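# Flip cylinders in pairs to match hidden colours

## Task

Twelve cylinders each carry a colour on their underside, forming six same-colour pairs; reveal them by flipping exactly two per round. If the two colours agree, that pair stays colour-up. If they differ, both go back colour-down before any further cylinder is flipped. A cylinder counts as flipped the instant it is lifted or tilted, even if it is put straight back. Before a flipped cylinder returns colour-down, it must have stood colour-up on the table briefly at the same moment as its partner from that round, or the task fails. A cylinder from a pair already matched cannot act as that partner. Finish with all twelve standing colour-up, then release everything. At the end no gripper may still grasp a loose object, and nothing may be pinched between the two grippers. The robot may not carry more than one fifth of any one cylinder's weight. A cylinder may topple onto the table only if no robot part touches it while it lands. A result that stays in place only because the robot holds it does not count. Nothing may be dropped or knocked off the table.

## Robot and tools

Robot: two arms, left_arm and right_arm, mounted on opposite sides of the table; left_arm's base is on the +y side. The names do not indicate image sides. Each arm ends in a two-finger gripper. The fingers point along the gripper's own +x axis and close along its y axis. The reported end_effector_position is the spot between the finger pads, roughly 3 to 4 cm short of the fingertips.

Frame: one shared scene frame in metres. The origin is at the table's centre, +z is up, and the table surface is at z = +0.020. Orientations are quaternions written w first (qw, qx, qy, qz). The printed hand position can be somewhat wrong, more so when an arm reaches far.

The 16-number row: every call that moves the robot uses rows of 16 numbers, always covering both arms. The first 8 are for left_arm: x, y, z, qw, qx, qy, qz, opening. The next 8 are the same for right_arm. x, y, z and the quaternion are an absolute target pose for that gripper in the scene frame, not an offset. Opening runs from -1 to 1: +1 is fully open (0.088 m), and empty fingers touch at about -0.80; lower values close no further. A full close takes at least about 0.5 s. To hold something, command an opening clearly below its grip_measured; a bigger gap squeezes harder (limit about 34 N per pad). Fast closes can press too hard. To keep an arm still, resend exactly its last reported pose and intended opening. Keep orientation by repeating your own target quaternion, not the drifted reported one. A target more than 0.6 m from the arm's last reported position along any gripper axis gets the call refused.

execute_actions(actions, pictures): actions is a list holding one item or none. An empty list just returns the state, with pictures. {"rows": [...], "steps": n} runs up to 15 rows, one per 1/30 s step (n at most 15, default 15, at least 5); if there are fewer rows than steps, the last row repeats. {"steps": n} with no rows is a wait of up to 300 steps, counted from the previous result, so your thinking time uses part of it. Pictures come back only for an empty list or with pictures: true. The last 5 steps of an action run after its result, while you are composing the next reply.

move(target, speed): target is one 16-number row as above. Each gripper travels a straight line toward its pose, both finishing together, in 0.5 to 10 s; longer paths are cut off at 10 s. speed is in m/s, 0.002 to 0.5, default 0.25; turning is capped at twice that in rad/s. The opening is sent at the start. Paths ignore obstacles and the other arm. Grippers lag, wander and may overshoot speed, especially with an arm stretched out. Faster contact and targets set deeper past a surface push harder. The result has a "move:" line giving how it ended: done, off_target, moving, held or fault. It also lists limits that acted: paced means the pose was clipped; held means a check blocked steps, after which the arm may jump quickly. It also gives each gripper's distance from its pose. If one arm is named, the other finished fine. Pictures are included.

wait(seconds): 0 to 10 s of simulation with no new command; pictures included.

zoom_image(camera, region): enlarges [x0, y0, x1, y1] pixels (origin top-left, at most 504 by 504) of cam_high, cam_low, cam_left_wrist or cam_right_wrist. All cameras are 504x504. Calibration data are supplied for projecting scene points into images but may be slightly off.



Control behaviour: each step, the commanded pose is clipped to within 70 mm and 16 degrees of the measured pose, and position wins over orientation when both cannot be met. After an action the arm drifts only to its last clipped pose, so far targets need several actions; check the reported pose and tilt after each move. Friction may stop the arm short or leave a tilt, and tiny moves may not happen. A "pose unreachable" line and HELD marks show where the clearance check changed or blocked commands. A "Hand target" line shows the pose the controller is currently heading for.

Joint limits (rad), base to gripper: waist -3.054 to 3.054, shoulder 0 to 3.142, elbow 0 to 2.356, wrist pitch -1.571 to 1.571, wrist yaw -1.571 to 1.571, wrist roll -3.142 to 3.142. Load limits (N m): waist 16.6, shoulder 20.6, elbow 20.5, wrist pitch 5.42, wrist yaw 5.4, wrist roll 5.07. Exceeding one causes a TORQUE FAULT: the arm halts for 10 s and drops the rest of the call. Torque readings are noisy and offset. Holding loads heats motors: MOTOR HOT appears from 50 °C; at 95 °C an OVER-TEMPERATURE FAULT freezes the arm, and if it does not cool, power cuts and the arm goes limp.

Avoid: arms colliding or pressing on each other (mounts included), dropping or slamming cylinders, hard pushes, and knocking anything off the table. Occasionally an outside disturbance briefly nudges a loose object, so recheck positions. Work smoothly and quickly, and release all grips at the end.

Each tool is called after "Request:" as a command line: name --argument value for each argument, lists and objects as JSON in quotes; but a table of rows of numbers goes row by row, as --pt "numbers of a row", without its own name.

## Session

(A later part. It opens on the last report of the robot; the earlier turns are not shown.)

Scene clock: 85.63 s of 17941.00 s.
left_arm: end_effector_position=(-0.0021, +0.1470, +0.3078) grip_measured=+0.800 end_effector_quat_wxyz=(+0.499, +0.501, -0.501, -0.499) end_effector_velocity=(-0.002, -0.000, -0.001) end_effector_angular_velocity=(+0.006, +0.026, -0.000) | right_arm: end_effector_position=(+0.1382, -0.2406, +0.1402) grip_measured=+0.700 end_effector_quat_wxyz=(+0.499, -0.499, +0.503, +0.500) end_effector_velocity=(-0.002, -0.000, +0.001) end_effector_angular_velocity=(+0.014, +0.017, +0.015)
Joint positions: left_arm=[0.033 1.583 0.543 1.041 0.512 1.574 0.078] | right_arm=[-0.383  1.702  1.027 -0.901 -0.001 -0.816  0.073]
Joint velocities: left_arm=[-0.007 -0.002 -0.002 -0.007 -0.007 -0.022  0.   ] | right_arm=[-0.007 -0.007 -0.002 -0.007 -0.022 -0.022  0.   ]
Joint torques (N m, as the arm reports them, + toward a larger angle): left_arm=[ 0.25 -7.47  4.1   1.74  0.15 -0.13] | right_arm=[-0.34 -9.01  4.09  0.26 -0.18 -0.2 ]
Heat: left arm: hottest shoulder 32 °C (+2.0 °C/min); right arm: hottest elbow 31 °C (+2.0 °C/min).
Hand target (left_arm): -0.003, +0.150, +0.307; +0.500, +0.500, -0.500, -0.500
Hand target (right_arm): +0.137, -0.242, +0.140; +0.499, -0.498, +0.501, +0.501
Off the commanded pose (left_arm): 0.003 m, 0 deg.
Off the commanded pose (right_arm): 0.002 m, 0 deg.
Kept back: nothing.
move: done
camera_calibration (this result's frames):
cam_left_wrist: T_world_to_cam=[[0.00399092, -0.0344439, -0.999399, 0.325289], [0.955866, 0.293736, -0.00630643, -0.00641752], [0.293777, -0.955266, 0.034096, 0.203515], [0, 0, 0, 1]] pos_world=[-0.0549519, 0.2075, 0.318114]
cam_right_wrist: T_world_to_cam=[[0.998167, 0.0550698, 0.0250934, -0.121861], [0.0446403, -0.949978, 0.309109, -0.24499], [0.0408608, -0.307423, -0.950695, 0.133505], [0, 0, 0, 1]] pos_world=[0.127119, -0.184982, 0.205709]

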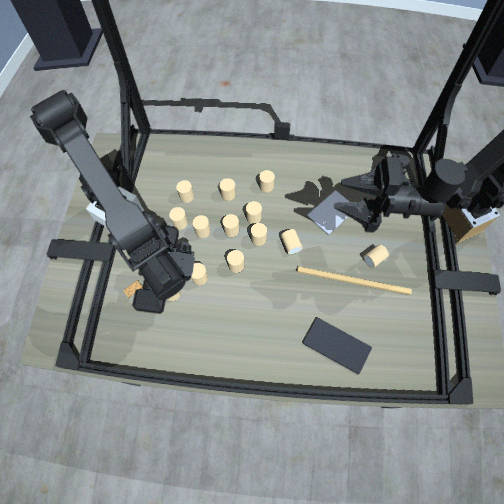

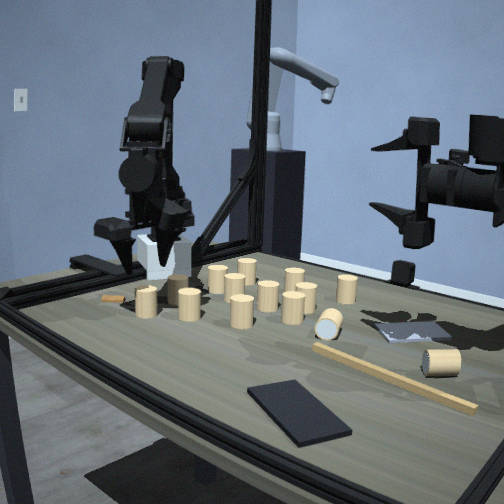

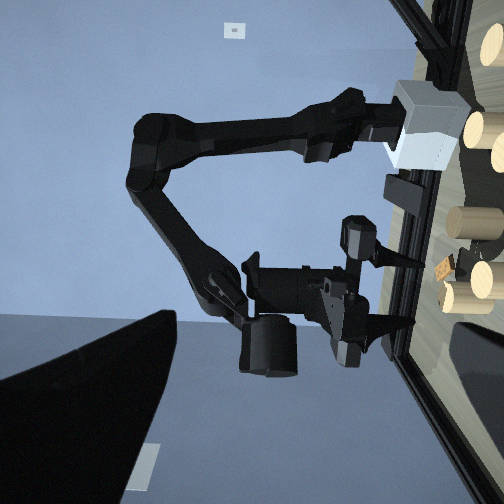

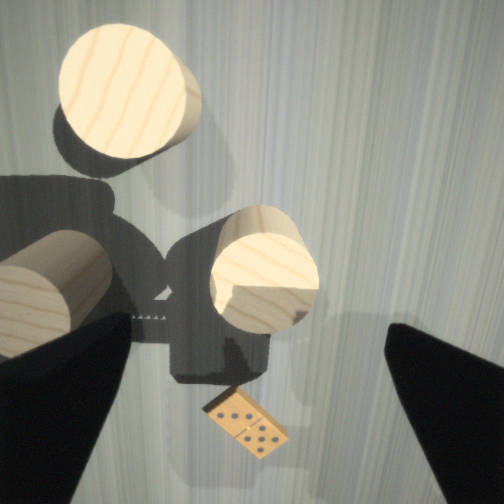

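Request:
move --target '[-0.003,0.15,0.307,0.5,0.5,-0.5,-0.5,0.8,0.138,-0.241,0.078,0.5,-0.5,0.5,0.5,0.7]' --speed 0.1

Request:
execute_actions --actions '[{"rows":[[-0.003,0.15,0.307,0.5,0.5,-0.5,-0.5,0.8,0.138,-0.241,0.078,0.5,-0.5,0.5,0.5,-0.4]],"steps":12}]'

Request:
move --target '[-0.003,0.12,0.307,0.5,0.5,-0.5,-0.5,0.8,0.138,-0.241,0.17,0.5,-0.5,0.5,0.5,-0.4]'

Request:
move --target '[-0.003,0.09,0.31,0.5,0.5,-0.5,-0.5,0.8,0.0,-0.05,0.298,0.707,0,0,0.707,-0.4]' --speed 0.4

Request:
move --target '[-0.003,0.015,0.31,0.5,0.5,-0.5,-0.5,0.8,0.0,-0.05,0.298,0.707,0,0,0.707,-0.4]' --speed 0.12

Scene clock: 87.07 s of 17941.00 s.
left_arm: end_effector_position=(-0.0021, +0.1471, +0.3080) grip_measured=+0.800 end_effector_quat_wxyz=(+0.499, +0.501, -0.501, -0.499) end_effector_velocity=(+0.001, -0.001, +0.000) end_effector_angular_velocity=(+0.002, +0.009, +0.015) | right_arm: end_effector_position=(+0.1405, -0.2390, +0.0833) grip_measured=+0.700 end_effector_quat_wxyz=(+0.507, -0.499, +0.495, +0.500) end_effector_velocity=(-0.001, -0.004, -0.002) end_effector_angular_velocity=(-0.017, +0.007, +0.005)
Joint positions: left_arm=[0.033 1.582 0.543 1.041 0.512 1.574 0.078] | right_arm=[-0.384  1.817  0.903 -0.64  -0.001 -0.817  0.073]
Joint velocities: left_arm=[-0.007 -0.002  0.002 -0.007 -0.022 -0.007  0.   ] | right_arm=[-0.002  0.007 -0.002 -0.007  0.007 -0.007 -0.   ]
Joint torques (N m, as the arm reports them, + toward a larger angle): left_arm=[ 0.19 -7.56  4.11  1.74  0.12 -0.14] | right_arm=[ 0.12 -6.65  3.51  0.28 -0.05 -0.08]
Heat: left arm: hottest shoulder 32 °C (+2.0 °C/min); right arm: hottest shoulder 31 °C (+2.0 °C/min).
Hand target (left_arm): -0.003, +0.150, +0.307; +0.500, +0.500, -0.500, -0.500
Hand target (right_arm): +0.137, -0.242, +0.078; +0.500, -0.500, +0.500, +0.500
Off the commanded pose (left_arm): 0.003 m, 0 deg.
Off the commanded pose (right_arm): 0.006 m, 1 deg.
Kept back: nothing.
move: done
camera_calibration (this result's frames):
cam_left_wrist: T_world_to_cam=[[0.0041778, -0.0347762, -0.999386, 0.325479], [0.955867, 0.293734, -0.00622535, -0.00643451], [0.29377, -0.955254, 0.0344686, 0.203425], [0, 0, 0, 1]] pos_world=[-0.0549694, 0.207531, 0.318228]
cam_right_wrist: T_world_to_cam=[[0.997615, 0.0549544, 0.0417755, -0.124131], [0.0401959, -0.954449, 0.295656, -0.225257], [0.0561201, -0.293271, -0.954381, 0.0814448], [0, 0, 0, 1]] pos_world=[0.128319, -0.18429, 0.149514]

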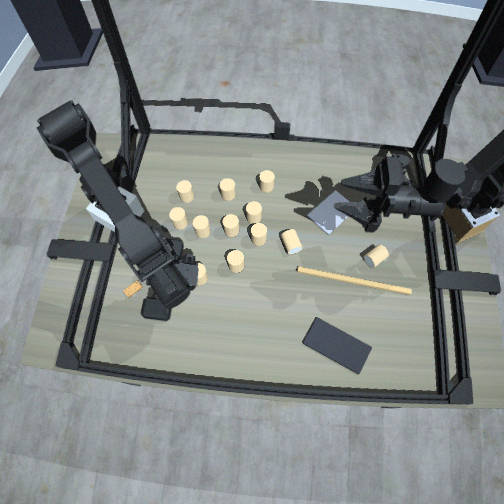

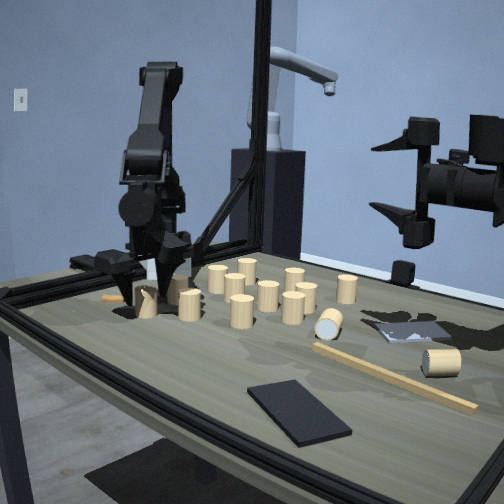

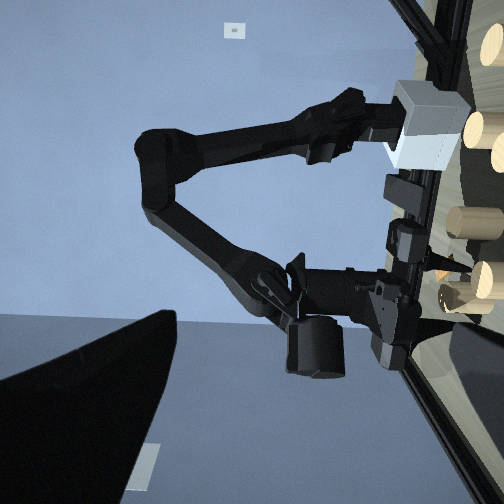

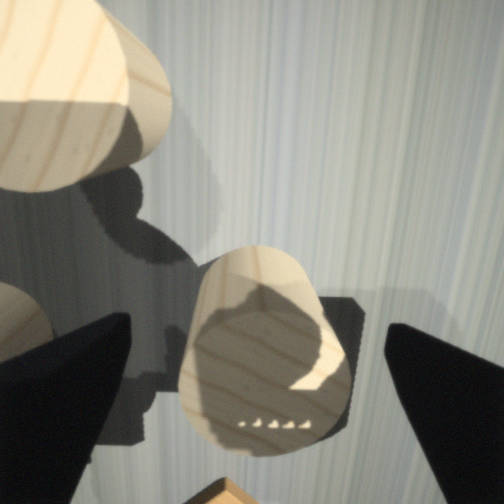

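Scene clock: 87.30 s of 17941.00 s.
left_arm: end_effector_position=(-0.0021, +0.1471, +0.3080) grip_measured=+0.800 end_effector_quat_wxyz=(+0.499, +0.501, -0.501, -0.499) end_effector_velocity=(+0.000, -0.000, -0.008) end_effector_angular_velocity=(+0.028, +0.023, +0.005) | right_arm: end_effector_position=(+0.1404, -0.2391, +0.0825) grip_measured=+0.022 end_effector_quat_wxyz=(+0.506, -0.499, +0.496, +0.500) end_effector_velocity=(-0.000, -0.003, +0.000) end_effector_angular_velocity=(-0.010, +0.000, +0.005)
Joint positions: left_arm=[0.033 1.582 0.543 1.041 0.512 1.574 0.078] | right_arm=[-0.384  1.82   0.903 -0.639 -0.001 -0.817  0.04 ]
Joint velocities: left_arm=[-0.002  0.007 -0.002 -0.022 -0.007 -0.007 -0.   ] | right_arm=[-0.002 -0.002 -0.002 -0.007  0.007 -0.007 -0.002]
Joint torques (N m, as the arm reports them, + toward a larger angle): left_arm=[ 0.39 -7.55  4.12  1.75  0.12 -0.14] | right_arm=[ 0.12 -6.58  3.8   0.3  -0.05 -0.08]
Heat: left arm: hottest shoulder 32 °C (+2.0 °C/min); right arm: hottest shoulder 31 °C (+2.0 °C/min).
Steps of this call (steps 1 to 7: the first 7 steps of this action). Readings (end_effector_position):
1: left_arm (-0.0021, +0.1471, +0.3080) | right_arm (+0.1404, -0.2390, +0.0831)
2: left_arm (-0.0021, +0.1471, +0.3080) | right_arm (+0.1405, -0.2390, +0.0830)
4: left_arm (-0.0021, +0.1471, +0.3080) | right_arm (+0.1404, -0.2390, +0.0827)
7: the state above

Scene clock: 88.47 s of 17941.00 s.
left_arm: end_effector_position=(-0.0037, +0.1232, +0.3080) grip_measured=+0.800 end_effector_quat_wxyz=(+0.500, +0.500, -0.502, -0.498) end_effector_velocity=(-0.002, -0.002, -0.004) end_effector_angular_velocity=(+0.020, +0.017, -0.000) | right_arm: end_effector_position=(+0.1371, -0.2421, +0.1645) grip_measured=+0.022 end_effector_quat_wxyz=(+0.495, -0.499, +0.506, +0.500) end_effector_velocity=(-0.001, -0.000, +0.004) end_effector_angular_velocity=(+0.001, +0.011, +0.019)
Joint positions: left_arm=[-0.012  1.657  0.621  1.04   0.467  1.573  0.078] | right_arm=[-0.384  1.668  1.092 -1.01  -0.001 -0.817  0.04 ]
Joint velocities: left_arm=[-0.007  0.002  0.002 -0.022 -0.007 -0.007 -0.   ] | right_arm=[-0.002 -0.002  0.012 -0.022 -0.007 -0.022 -0.   ]
Joint torques (N m, as the arm reports them, + toward a larger angle): left_arm=[-0.25 -5.51  6.47  1.44 -0.17 -0.13] | right_arm=[ 0.13 -8.94  6.92 -0.14 -0.05 -0.08]
Heat: left arm: hottest shoulder 32 °C (+2.0 °C/min); right arm: hottest shoulder 31 °C (+2.0 °C/min).
Hand target (left_arm): -0.003, +0.120, +0.307; +0.500, +0.500, -0.500, -0.500
Hand target (right_arm): +0.139, -0.240, +0.170; +0.500, -0.500, +0.500, +0.500
Off your previous action's commanded pose (left_arm): 0.003 m, 0 deg at its last step (step 5 of this call).
Off your previous action's commanded pose (right_arm): 0.005 m, 1 deg at its last step (step 5 of this call).
Off the commanded pose (left_arm): 0.003 m, 0 deg.
Off the commanded pose (right_arm): 0.006 m, 1 deg.
Kept back: nothing.
move: done
camera_calibration (this result's frames):
cam_left_wrist: T_world_to_cam=[[0.00458324, -0.0365163, -0.999323, 0.324881], [0.95587, 0.293722, -0.00634898, 0.00207358], [0.293755, -0.955193, 0.036251, 0.180538], [0, 0, 0, 1]] pos_world=[-0.056505, 0.183703, 0.31813]
cam_right_wrist: T_world_to_cam=[[0.998305, 0.0555988, 0.0171818, -0.119875], [0.0473556, -0.947769, 0.315422, -0.254735], [0.0338215, -0.314073, -0.948796, 0.155262], [0, 0, 0, 1]] pos_world=[0.126484, -0.186001, 0.22972]

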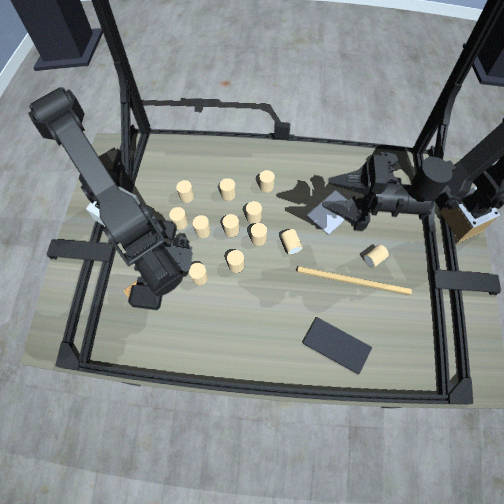

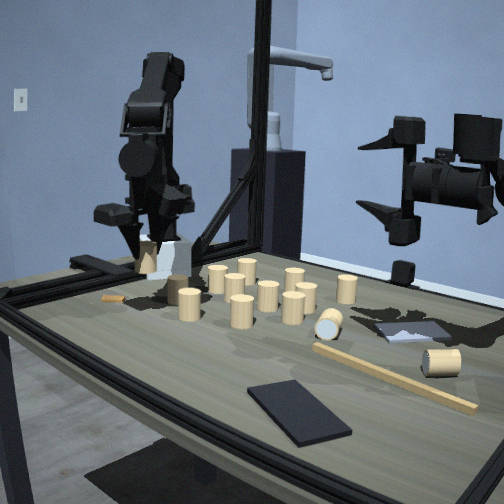

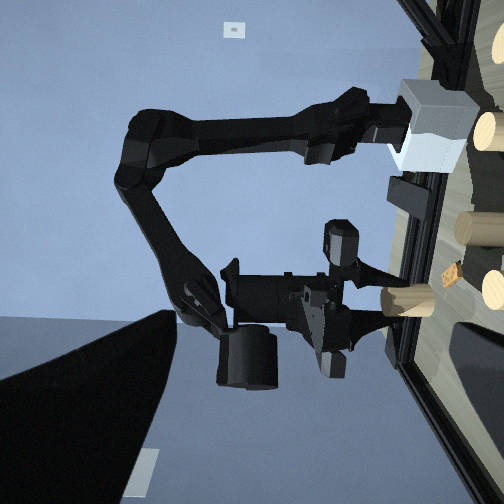

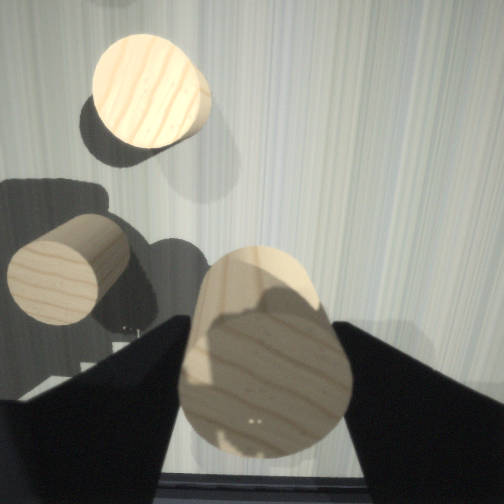

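Scene clock: 91.10 s of 17941.00 s.
left_arm: end_effector_position=(-0.0036, +0.0932, +0.3119) grip_measured=+0.800 end_effector_quat_wxyz=(+0.500, +0.500, -0.502, -0.498) end_effector_velocity=(+0.000, -0.000, +0.004) end_effector_angular_velocity=(-0.011, +0.002, +0.005) | right_arm: end_effector_position=(+0.0019, -0.0489, +0.3026) grip_measured=+0.021 end_effector_quat_wxyz=(+0.711, -0.004, -0.011, +0.703) end_effector_velocity=(+0.002, -0.001, -0.003) end_effector_angular_velocity=(+0.002, -0.008, -0.000)
Joint positions: left_arm=[-0.055  1.737  0.736  1.007  0.425  1.573  0.078] | right_arm=[ 0.153  1.437  0.488  0.959 -0.274 -0.017  0.04 ]
Joint velocities: left_arm=[-0.002 -0.002  0.002  0.007 -0.007 -0.007 -0.   ] | right_arm=[-0.007  0.012 -0.007  0.022 -0.007 -0.007 -0.   ]
Joint torques (N m, as the arm reports them, + toward a larger angle): left_arm=[-0.19 -6.42  6.71  1.51 -0.12 -0.13] | right_arm=[ 0.23 -5.22  4.91  1.59  0.05  0.19]
Heat: left arm: hottest shoulder 32 °C (+2.0 °C/min); right arm: hottest shoulder 31 °C (+2.0 °C/min).
Hand target (left_arm): -0.003, +0.090, +0.310; +0.500, +0.500, -0.500, -0.500
Hand target (right_arm): +0.001, -0.049, +0.297; +0.711, -0.004, -0.003, +0.703
Off the commanded pose (left_arm): 0.004 m, 0 deg.
Off the commanded pose (right_arm): 0.005 m, 1 deg.
Kept back: nothing.
move: done
camera_calibration (this result's frames):
cam_left_wrist: T_world_to_cam=[[0.00505603, -0.037975, -0.999266, 0.327792], [0.955985, 0.293348, -0.00631103, 0.0108945], [0.293372, -0.955251, 0.0377867, 0.151252], [0, 0, 0, 1]] pos_world=[-0.0564454, 0.153735, 0.321905]
cam_right_wrist: T_world_to_cam=[[0.99613, -0.0405972, 0.0779589, -0.0211692], [0.0623895, -0.298182, -0.952468, 0.306566], [0.0619135, 0.953645, -0.294495, 0.215549], [0, 0, 0, 1]] pos_world=[-0.0113846, -0.115004, 0.357123]

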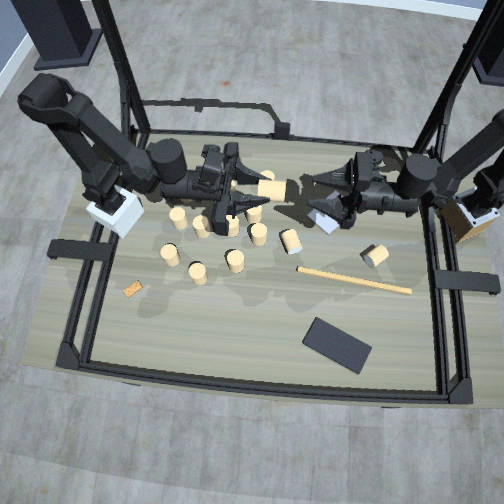

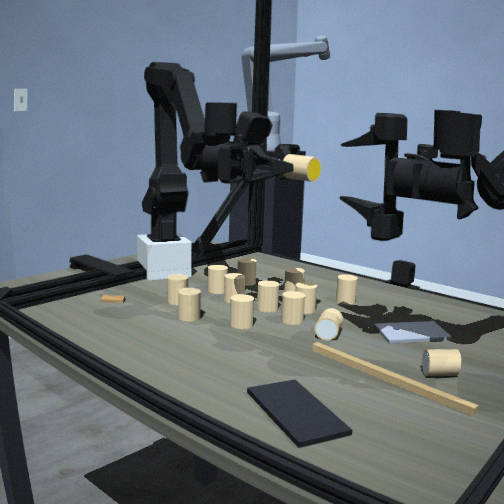

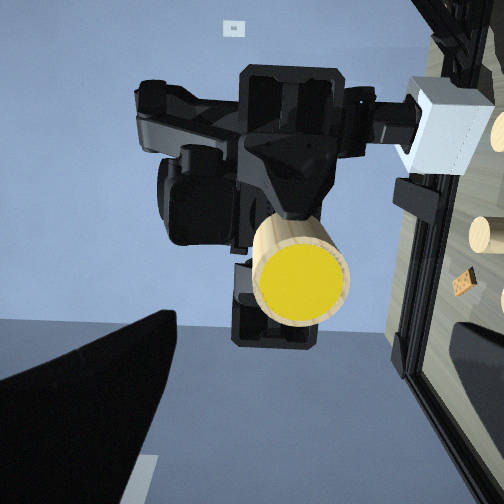

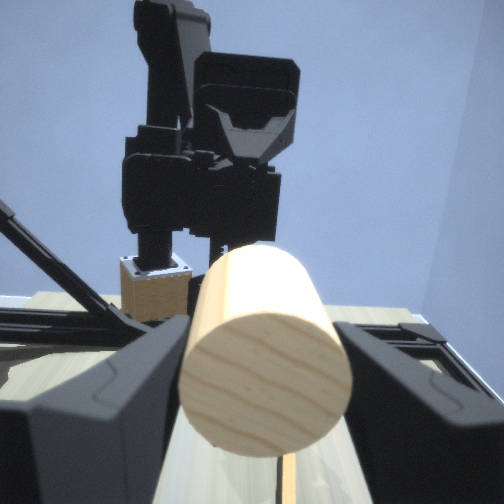

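Scene clock: 92.23 s of 17941.00 s.
left_arm: end_effector_position=(-0.0032, +0.0189, +0.3138) grip_measured=+0.800 end_effector_quat_wxyz=(+0.501, +0.499, -0.503, -0.497) end_effector_velocity=(+0.001, -0.003, -0.000) end_effector_angular_velocity=(+0.002, +0.008, +0.005) | right_arm: end_effector_position=(+0.0010, -0.0489, +0.3025) grip_measured=+0.022 end_effector_quat_wxyz=(+0.708, +0.000, -0.007, +0.706) end_effector_velocity=(-0.004, -0.000, +0.001) end_effector_angular_velocity=(+0.007, -0.010, +0.024)
Joint positions: left_arm=[-0.134  1.952  1.039  0.922  0.345  1.573  0.078] | right_arm=[ 0.153  1.437  0.488  0.96  -0.28  -0.006  0.04 ]
Joint velocities: left_arm=[-0.002  0.007  0.012 -0.007 -0.007 -0.007 -0.   ] | right_arm=[ 0.002 -0.002 -0.002  0.007 -0.022 -0.007 -0.   ]
Joint torques (N m, as the arm reports them, + toward a larger angle): left_arm=[-0.14 -8.03  6.66  1.44 -0.16 -0.16] | right_arm=[ 0.03 -5.78  4.95  1.49 -0.12  0.19]
Heat: left arm: hottest shoulder 32 °C (+2.0 °C/min); right arm: hottest shoulder 31 °C (+2.0 °C/min).
Hand target (left_arm): -0.003, +0.015, +0.310; +0.500, +0.500, -0.500, -0.500
Hand target (right_arm): +0.000, -0.050, +0.298; +0.707, -0.000, -0.000, +0.707
Off the commanded pose (left_arm): 0.005 m, 1 deg.
Off the commanded pose (right_arm): 0.005 m, 1 deg.
Kept back: nothing.
move: done
camera_calibration (this result's frames):
cam_left_wrist: T_world_to_cam=[[0.00559029, -0.0406391, -0.999158, 0.326892], [0.955877, 0.293694, -0.00659736, 0.0323579], [0.293715, -0.955035, 0.0404878, 0.0791765], [0, 0, 0, 1]] pos_world=[-0.0560129, 0.0793976, 0.323625]
cam_right_wrist: T_world_to_cam=[[0.997198, -0.0340254, 0.0666151, -0.0164493], [0.053513, -0.297744, -0.953145, 0.306814], [0.0522653, 0.954039, -0.295089, 0.215758], [0, 0, 0, 1]] pos_world=[-0.011292, -0.11505, 0.357202]

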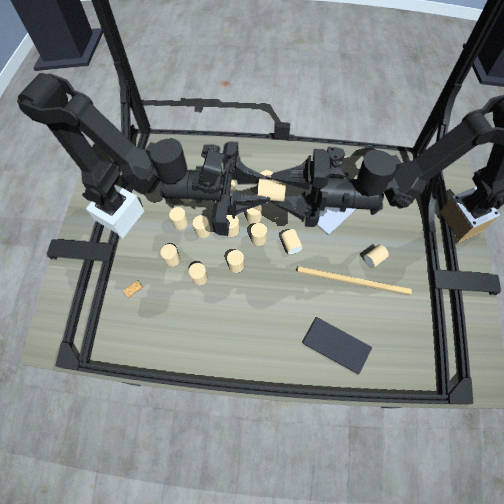

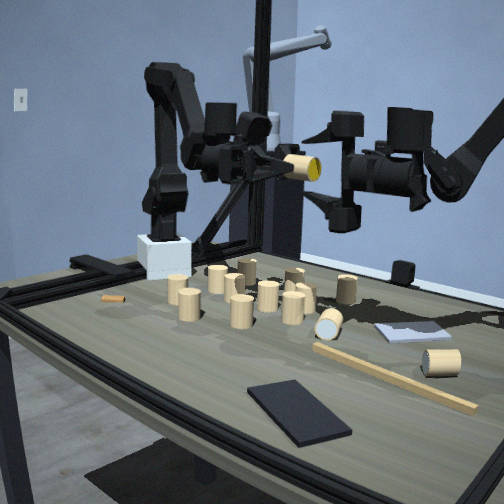

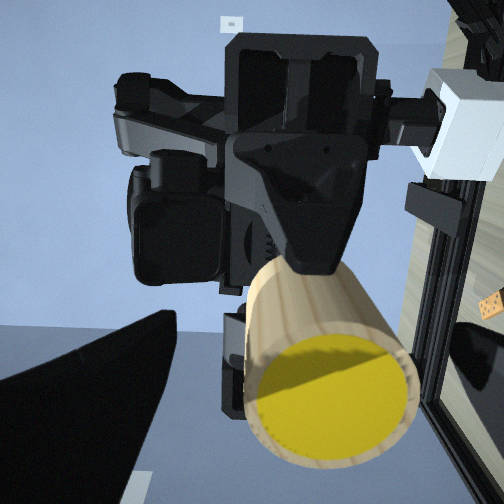

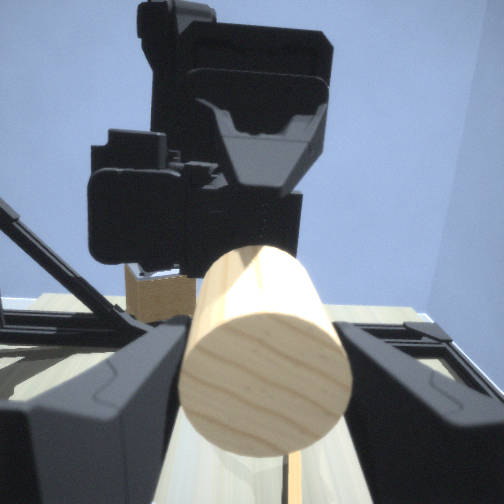

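Request:
execute_actions --actions '[{"rows":[[-0.003,0.015,0.31,0.5,0.5,-0.5,-0.5,-0.4,0.0,-0.05,0.298,0.707,0,0,0.707,-0.4]]}]'

Request:
execute_actions --actions '[{"rows":[[-0.003,0.015,0.31,0.5,0.5,-0.5,-0.5,-0.4,0.0,-0.05,0.298,0.707,0,0,0.707,0.7]],"steps":10}]'

Request:
move --target '[-0.003,0.06,0.31,0.5,0.5,-0.5,-0.5,-0.4,0.0,-0.11,0.298,0.707,0,0,0.707,0.7]'

Request:
move --target '[-0.08,0.28,0.16,0,-0.707,0,0.707,-0.4,0.046,-0.262,0.15,0.5,-0.5,0.5,0.5,0.7]' --speed 0.4

Request:
move --target '[-0.08,0.28,0.075,0,-0.707,0,0.707,-0.4,0.046,-0.262,0.078,0.5,-0.5,0.5,0.5,0.7]' --speed 0.07

Scene clock: 92.90 s of 17941.00 s.
left_arm: end_effector_position=(-0.0032, +0.0184, +0.3134) grip_measured=+0.020 end_effector_quat_wxyz=(+0.500, +0.500, -0.502, -0.498) end_effector_velocity=(-0.003, +0.000, +0.002) end_effector_angular_velocity=(-0.007, +0.005, -0.010) | right_arm: end_effector_position=(+0.0008, -0.0490, +0.3025) grip_measured=+0.022 end_effector_quat_wxyz=(+0.708, +0.001, -0.006, +0.706) end_effector_velocity=(-0.000, -0.001, -0.005) end_effector_angular_velocity=(-0.021, -0.016, +0.005)
Joint positions: left_arm=[-0.134  1.954  1.041  0.918  0.345  1.573  0.04 ] | right_arm=[ 0.153  1.437  0.487  0.961 -0.281 -0.005  0.04 ]
Joint velocities: left_arm=[-0.002 -0.002 -0.002  0.007  0.007 -0.007 -0.   ] | right_arm=[-0.002 -0.002 -0.002 -0.022 -0.007 -0.022 -0.   ]
Joint torques (N m, as the arm reports them, + toward a larger angle): left_arm=[-0.31 -8.39  6.96  1.55 -0.06 -0.11] | right_arm=[ 0.03 -5.8   4.95  1.44 -0.12  0.18]
Heat: left arm: hottest shoulder 32 °C (+2.0 °C/min); right arm: hottest shoulder 31 °C (+2.0 °C/min).
Steps of this call (steps 1 to 10: nothing new was sent; steps 11 to 20: the first 10 steps of this action). Readings (end_effector_position):
11: left_arm (-0.0032, +0.0185, +0.3136) | right_arm (+0.0009, -0.0489, +0.3025)
12: left_arm (-0.0032, +0.0185, +0.3135) | right_arm (+0.0009, -0.0489, +0.3025)
14: left_arm (-0.0032, +0.0184, +0.3136) | right_arm (+0.0009, -0.0490, +0.3023)
18: left_arm (-0.0032, +0.0184, +0.3134) | right_arm (+0.0008, -0.0490, +0.3025)
20: the state above

Scene clock: 93.23 s of 17941.00 s.
left_arm: end_effector_position=(-0.0031, +0.0183, +0.3130) grip_measured=+0.020 end_effector_quat_wxyz=(+0.500, +0.500, -0.502, -0.498) end_effector_velocity=(+0.002, +0.000, -0.008) end_effector_angular_velocity=(+0.021, +0.029, +0.019) | right_arm: end_effector_position=(+0.0008, -0.0490, +0.3025) grip_measured=+0.192 end_effector_quat_wxyz=(+0.708, +0.001, -0.006, +0.706) end_effector_velocity=(+0.001, -0.002, -0.004) end_effector_angular_velocity=(-0.012, -0.004, -0.000)
Joint positions: left_arm=[-0.134  1.954  1.041  0.918  0.345  1.573  0.04 ] | right_arm=[ 0.153  1.437  0.487  0.961 -0.281 -0.005  0.048]
Joint velocities: left_arm=[-0.002  0.007 -0.007 -0.007 -0.022 -0.022 -0.   ] | right_arm=[-0.007 -0.002 -0.007 -0.007 -0.007 -0.007  0.162]
Joint torques (N m, as the arm reports them, + toward a larger angle): left_arm=[-0.01 -8.4   6.72  1.59 -0.05 -0.08] | right_arm=[ 0.03 -5.81  4.98  1.44 -0.1   0.17]
Heat: left arm: hottest shoulder 32 °C (+2.0 °C/min); right arm: hottest shoulder 31 °C (+2.0 °C/min).
Off your previous action's commanded pose (left_arm): 0.005 m, 0 deg at its last step (step 5 of this call).
Off your previous action's commanded pose (right_arm): 0.005 m, 1 deg at its last step (step 5 of this call).
Steps of this call (steps 1 to 5: the last 5 steps of your previous action; steps 6 to 10: the first 5 steps of this action). Readings (end_effector_position):
6: left_arm (-0.0032, +0.0184, +0.3134) | right_arm (+0.0008, -0.0490, +0.3025)
7: left_arm (-0.0032, +0.0184, +0.3134) | right_arm (+0.0008, -0.0490, +0.3025)
9: left_arm (-0.0031, +0.0184, +0.3132) | right_arm (+0.0008, -0.0490, +0.3025)
10: the state above

Scene clock: 94.73 s of 17941.00 s.
left_arm: end_effector_position=(-0.0027, +0.0565, +0.3075) grip_measured=+0.018 end_effector_quat_wxyz=(+0.499, +0.501, -0.499, -0.501) end_effector_velocity=(-0.001, +0.003, +0.002) end_effector_angular_velocity=(-0.007, +0.005, +0.005) | right_arm: end_effector_position=(+0.0004, -0.1072, +0.3016) grip_measured=+0.700 end_effector_quat_wxyz=(+0.707, +0.000, -0.006, +0.707) end_effector_velocity=(+0.002, -0.004, -0.007) end_effector_angular_velocity=(-0.030, -0.011, -0.005)
Joint positions: left_arm=[-0.096  1.853  0.877  0.971  0.383  1.573  0.04 ] | right_arm=[ 0.066  1.161  0.307  0.863 -0.37  -0.004  0.073]
Joint velocities: left_arm=[-0.002 -0.012 -0.012  0.007 -0.007 -0.007 -0.   ] | right_arm=[-0.012 -0.017 -0.012 -0.037 -0.007 -0.022 -0.   ]
Joint torques (N m, as the arm reports them, + toward a larger angle): left_arm=[  0.28 -10.95   4.47   1.84   0.15  -0.08] | right_arm=[-0.31 -4.99  5.06  1.15 -0.14  0.19]
Heat: left arm: hottest wrist pitch 33 °C (+3.0 °C/min); right arm: hottest shoulder 31 °C (+2.0 °C/min).
Hand target (left_arm): -0.003, +0.060, +0.310; +0.500, +0.500, -0.500, -0.500
Hand target (right_arm): +0.000, -0.110, +0.298; +0.707, +0.001, -0.000, +0.707
Off your previous action's commanded pose (left_arm): 0.004 m, 0 deg at its last step (step 5 of this call).
Off your previous action's commanded pose (right_arm): 0.005 m, 1 deg at its last step (step 5 of this call).
Off the commanded pose (left_arm): 0.004 m, 0 deg.
Off the commanded pose (right_arm): 0.005 m, 1 deg.
Kept back: nothing.
move: done
camera_calibration (this result's frames):
cam_left_wrist: T_world_to_cam=[[0.000119416, -0.0281562, -0.999604, 0.32157], [0.955837, 0.293784, -0.00816095, 0.0213159], [0.293898, -0.955457, 0.0269478, 0.119378], [0, 0, 0, 1]] pos_world=[-0.0554978, 0.116852, 0.318399]
cam_right_wrist: T_world_to_cam=[[0.99738, -0.0305017, 0.0655943, -0.017086], [0.0535226, -0.298855, -0.952796, 0.288445], [0.0486651, 0.953811, -0.29644, 0.271583], [0, 0, 0, 1]] pos_world=[-0.0116137, -0.173356, 0.356458]

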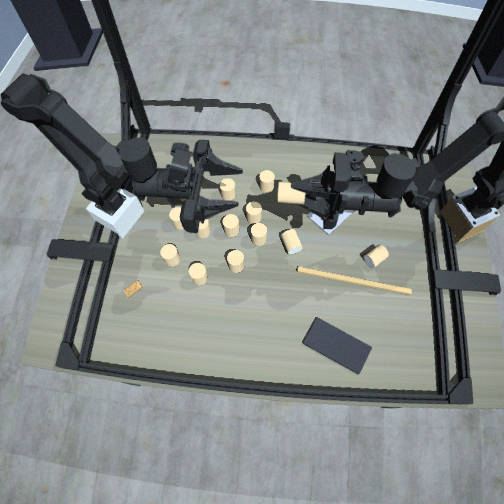

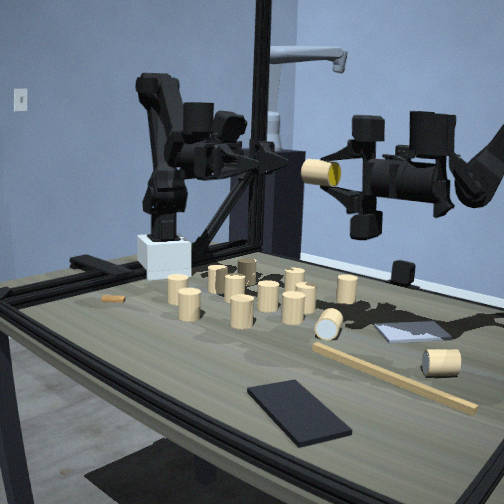

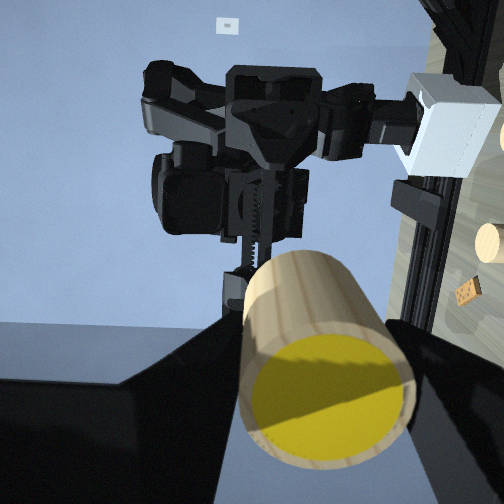

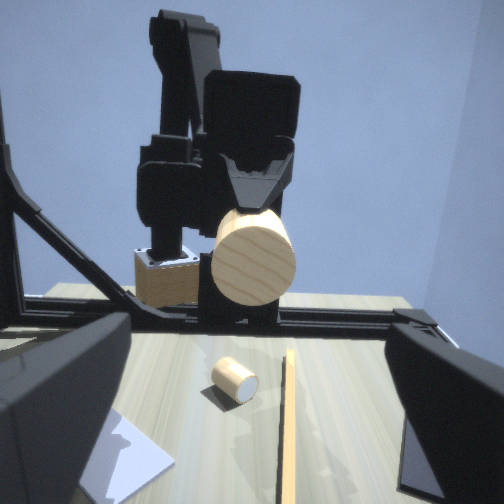

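Scene clock: 97.27 s of 17941.00 s.
left_arm: end_effector_position=(-0.0798, +0.2802, +0.1586) grip_measured=+0.015 end_effector_quat_wxyz=(+0.005, +0.704, +0.001, -0.710) end_effector_velocity=(-0.002, +0.004, -0.001) end_effector_angular_velocity=(+0.028, -0.001, +0.000) | right_arm: end_effector_position=(+0.0443, -0.2645, +0.1509) grip_measured=+0.700 end_effector_quat_wxyz=(+0.498, -0.497, +0.500, +0.504) end_effector_velocity=(+0.001, +0.000, -0.002) end_effector_angular_velocity=(-0.006, -0.005, -0.005)
Joint positions: left_arm=[-0.264  1.602  0.903 -0.868  0.011  1.778  0.04 ] | right_arm=[-0.157  1.375  0.758 -0.955 -0.011 -0.597  0.073]
Joint velocities: left_arm=[-0.007  0.007  0.002 -0.022 -0.007 -0.007 -0.   ] | right_arm=[ 0.002  0.007 -0.002  0.007  0.007  0.007 -0.   ]
Joint torques (N m, as the arm reports them, + toward a larger angle): left_arm=[-0.02 -4.61  5.96  0.09 -0.05 -0.13] | right_arm=[ 0.28 -4.04  6.78 -0.1  -0.02 -0.19]
Heat: left arm: hottest shoulder 32 °C (+1.0 °C/min); right arm: hottest elbow 31 °C (+1.0 °C/min).
Hand target (left_arm): -0.080, +0.278, +0.159; +0.004, +0.705, +0.002, -0.710
Hand target (right_arm): +0.045, -0.263, +0.151; +0.495, -0.501, +0.500, +0.505
Off the commanded pose (left_arm): 0.001 m, 1 deg.
Off the commanded pose (right_arm): 0.003 m, 1 deg.
Kept back: nothing.
move: done
camera_calibration (this result's frames):
cam_left_wrist: T_world_to_cam=[[-0.00806036, 0.999181, -0.0396565, -0.261718], [0.958476, 0.0190251, 0.284539, 0.0588555], [0.285061, -0.0357163, -0.957844, 0.257566], [0, 0, 0, 1]] pos_world=[-0.131943, 0.269584, 0.219582]
cam_right_wrist: T_world_to_cam=[[0.997901, 0.0613475, 0.0207511, -0.0247453], [0.0522425, -0.951911, 0.301888, -0.266585], [0.0382733, -0.30017, -0.953118, 0.142622], [0, 0, 0, 1]] pos_world=[0.0331619, -0.209437, 0.216927]

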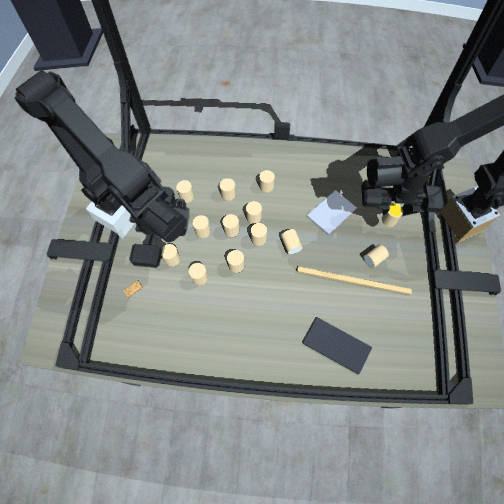

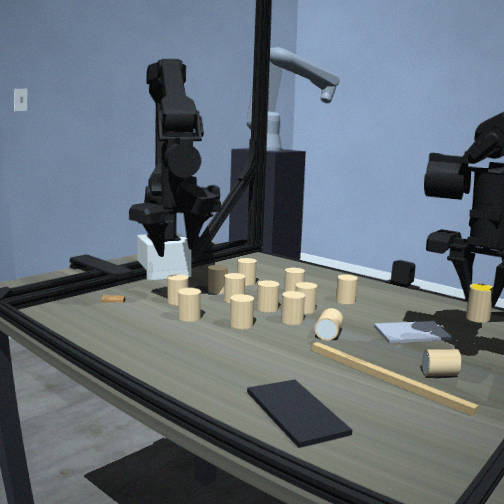

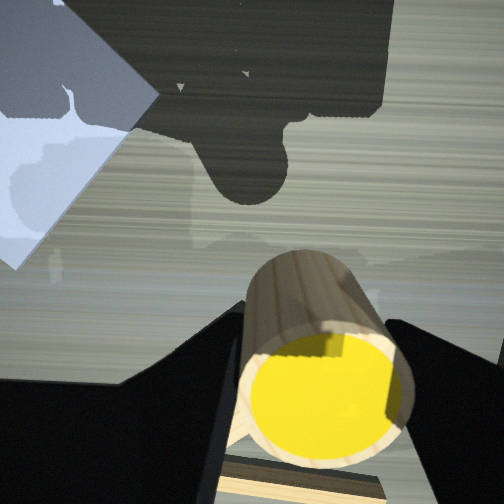

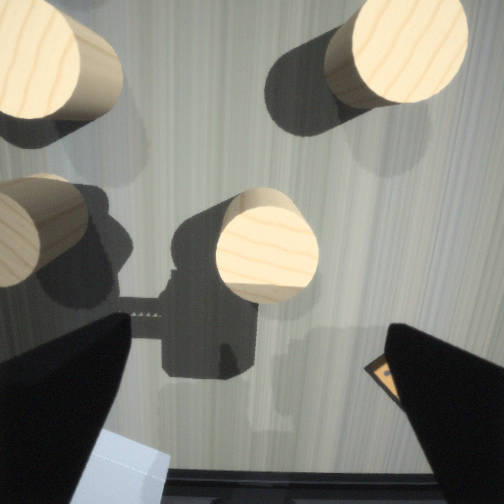

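Scene clock: 98.87 s of 17941.00 s.
left_arm: end_effector_position=(-0.0787, +0.2755, +0.0814) grip_measured=+0.015 end_effector_quat_wxyz=(+0.008, +0.708, -0.005, -0.706) end_effector_velocity=(+0.003, -0.000, +0.000) end_effector_angular_velocity=(-0.003, -0.023, +0.005) | right_arm: end_effector_position=(+0.0477, -0.2599, +0.0819) grip_measured=+0.700 end_effector_quat_wxyz=(+0.504, -0.499, +0.495, +0.503) end_effector_velocity=(+0.000, -0.003, -0.003) end_effector_angular_velocity=(-0.010, -0.002, +0.005)
Joint positions: left_arm=[-0.268  1.804  0.76  -0.507  0.002  1.778  0.04 ] | right_arm=[-0.153  1.557  0.594 -0.594 -0.003 -0.592  0.073]
Joint velocities: left_arm=[-0.002 -0.002 -0.002  0.007 -0.022 -0.007 -0.   ] | right_arm=[-0.002  0.007 -0.007  0.007  0.007 -0.007 -0.   ]
Joint torques (N m, as the arm reports them, + toward a larger angle): left_arm=[-0.11 -4.    3.03  0.97 -0.07  0.02] | right_arm=[ 0.28 -4.48  3.39  0.29  0.    0.19]
Heat: left arm: hottest shoulder 32 °C (+1.0 °C/min); right arm: hottest elbow 31 °C (+1.0 °C/min).
Hand target (left_arm): -0.080, +0.280, +0.075; -0.000, +0.707, +0.000, -0.707
Hand target (right_arm): +0.046, -0.263, +0.078; +0.500, -0.500, +0.500, +0.500
Off the commanded pose (left_arm): 0.008 m, 1 deg.
Off the commanded pose (right_arm): 0.005 m, 1 deg.
Kept back: nothing.
move: done
camera_calibration (this result's frames):
cam_left_wrist: T_world_to_cam=[[-0.00306769, 0.998637, -0.0520978, -0.258522], [0.955293, 0.0183292, 0.295092, 0.0789144], [0.295645, -0.0488634, -0.954048, 0.187363], [0, 0, 0, 1]] pos_world=[-0.131572, 0.265879, 0.141998]
cam_right_wrist: T_world_to_cam=[[0.997496, 0.0606822, 0.0363285, -0.0284501], [0.0473215, -0.954377, 0.294829, -0.241349], [0.052562, -0.292372, -0.954859, 0.0796052], [0, 0, 0, 1]] pos_world=[0.0356157, -0.205337, 0.148202]

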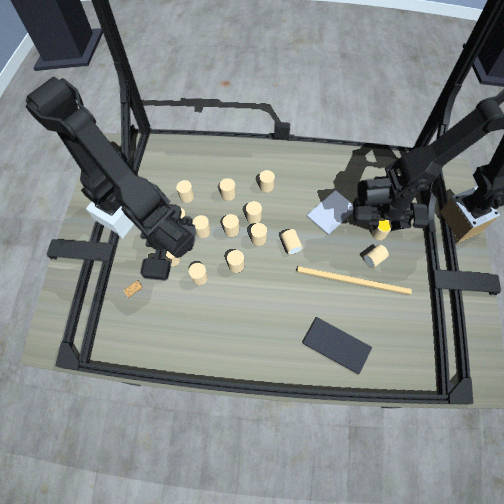

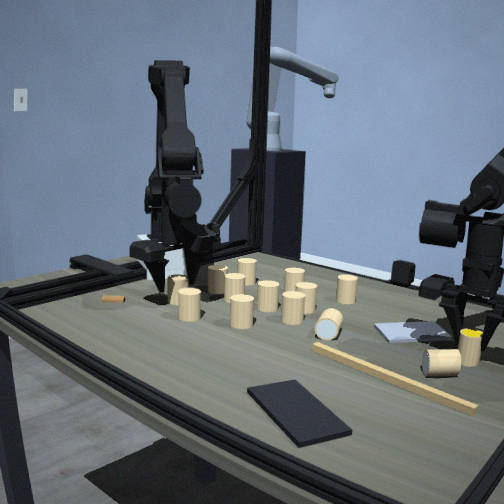

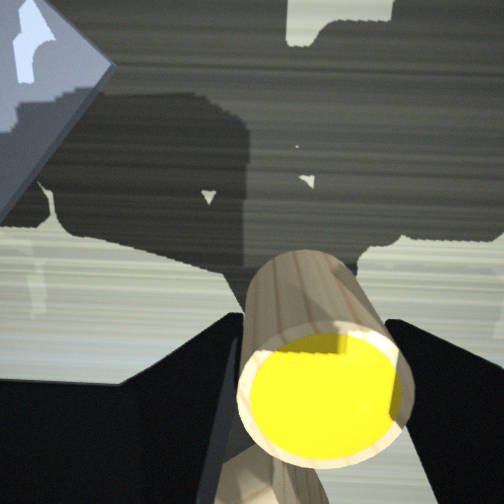

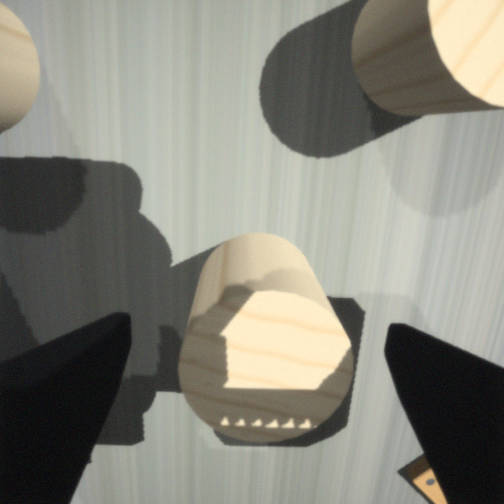

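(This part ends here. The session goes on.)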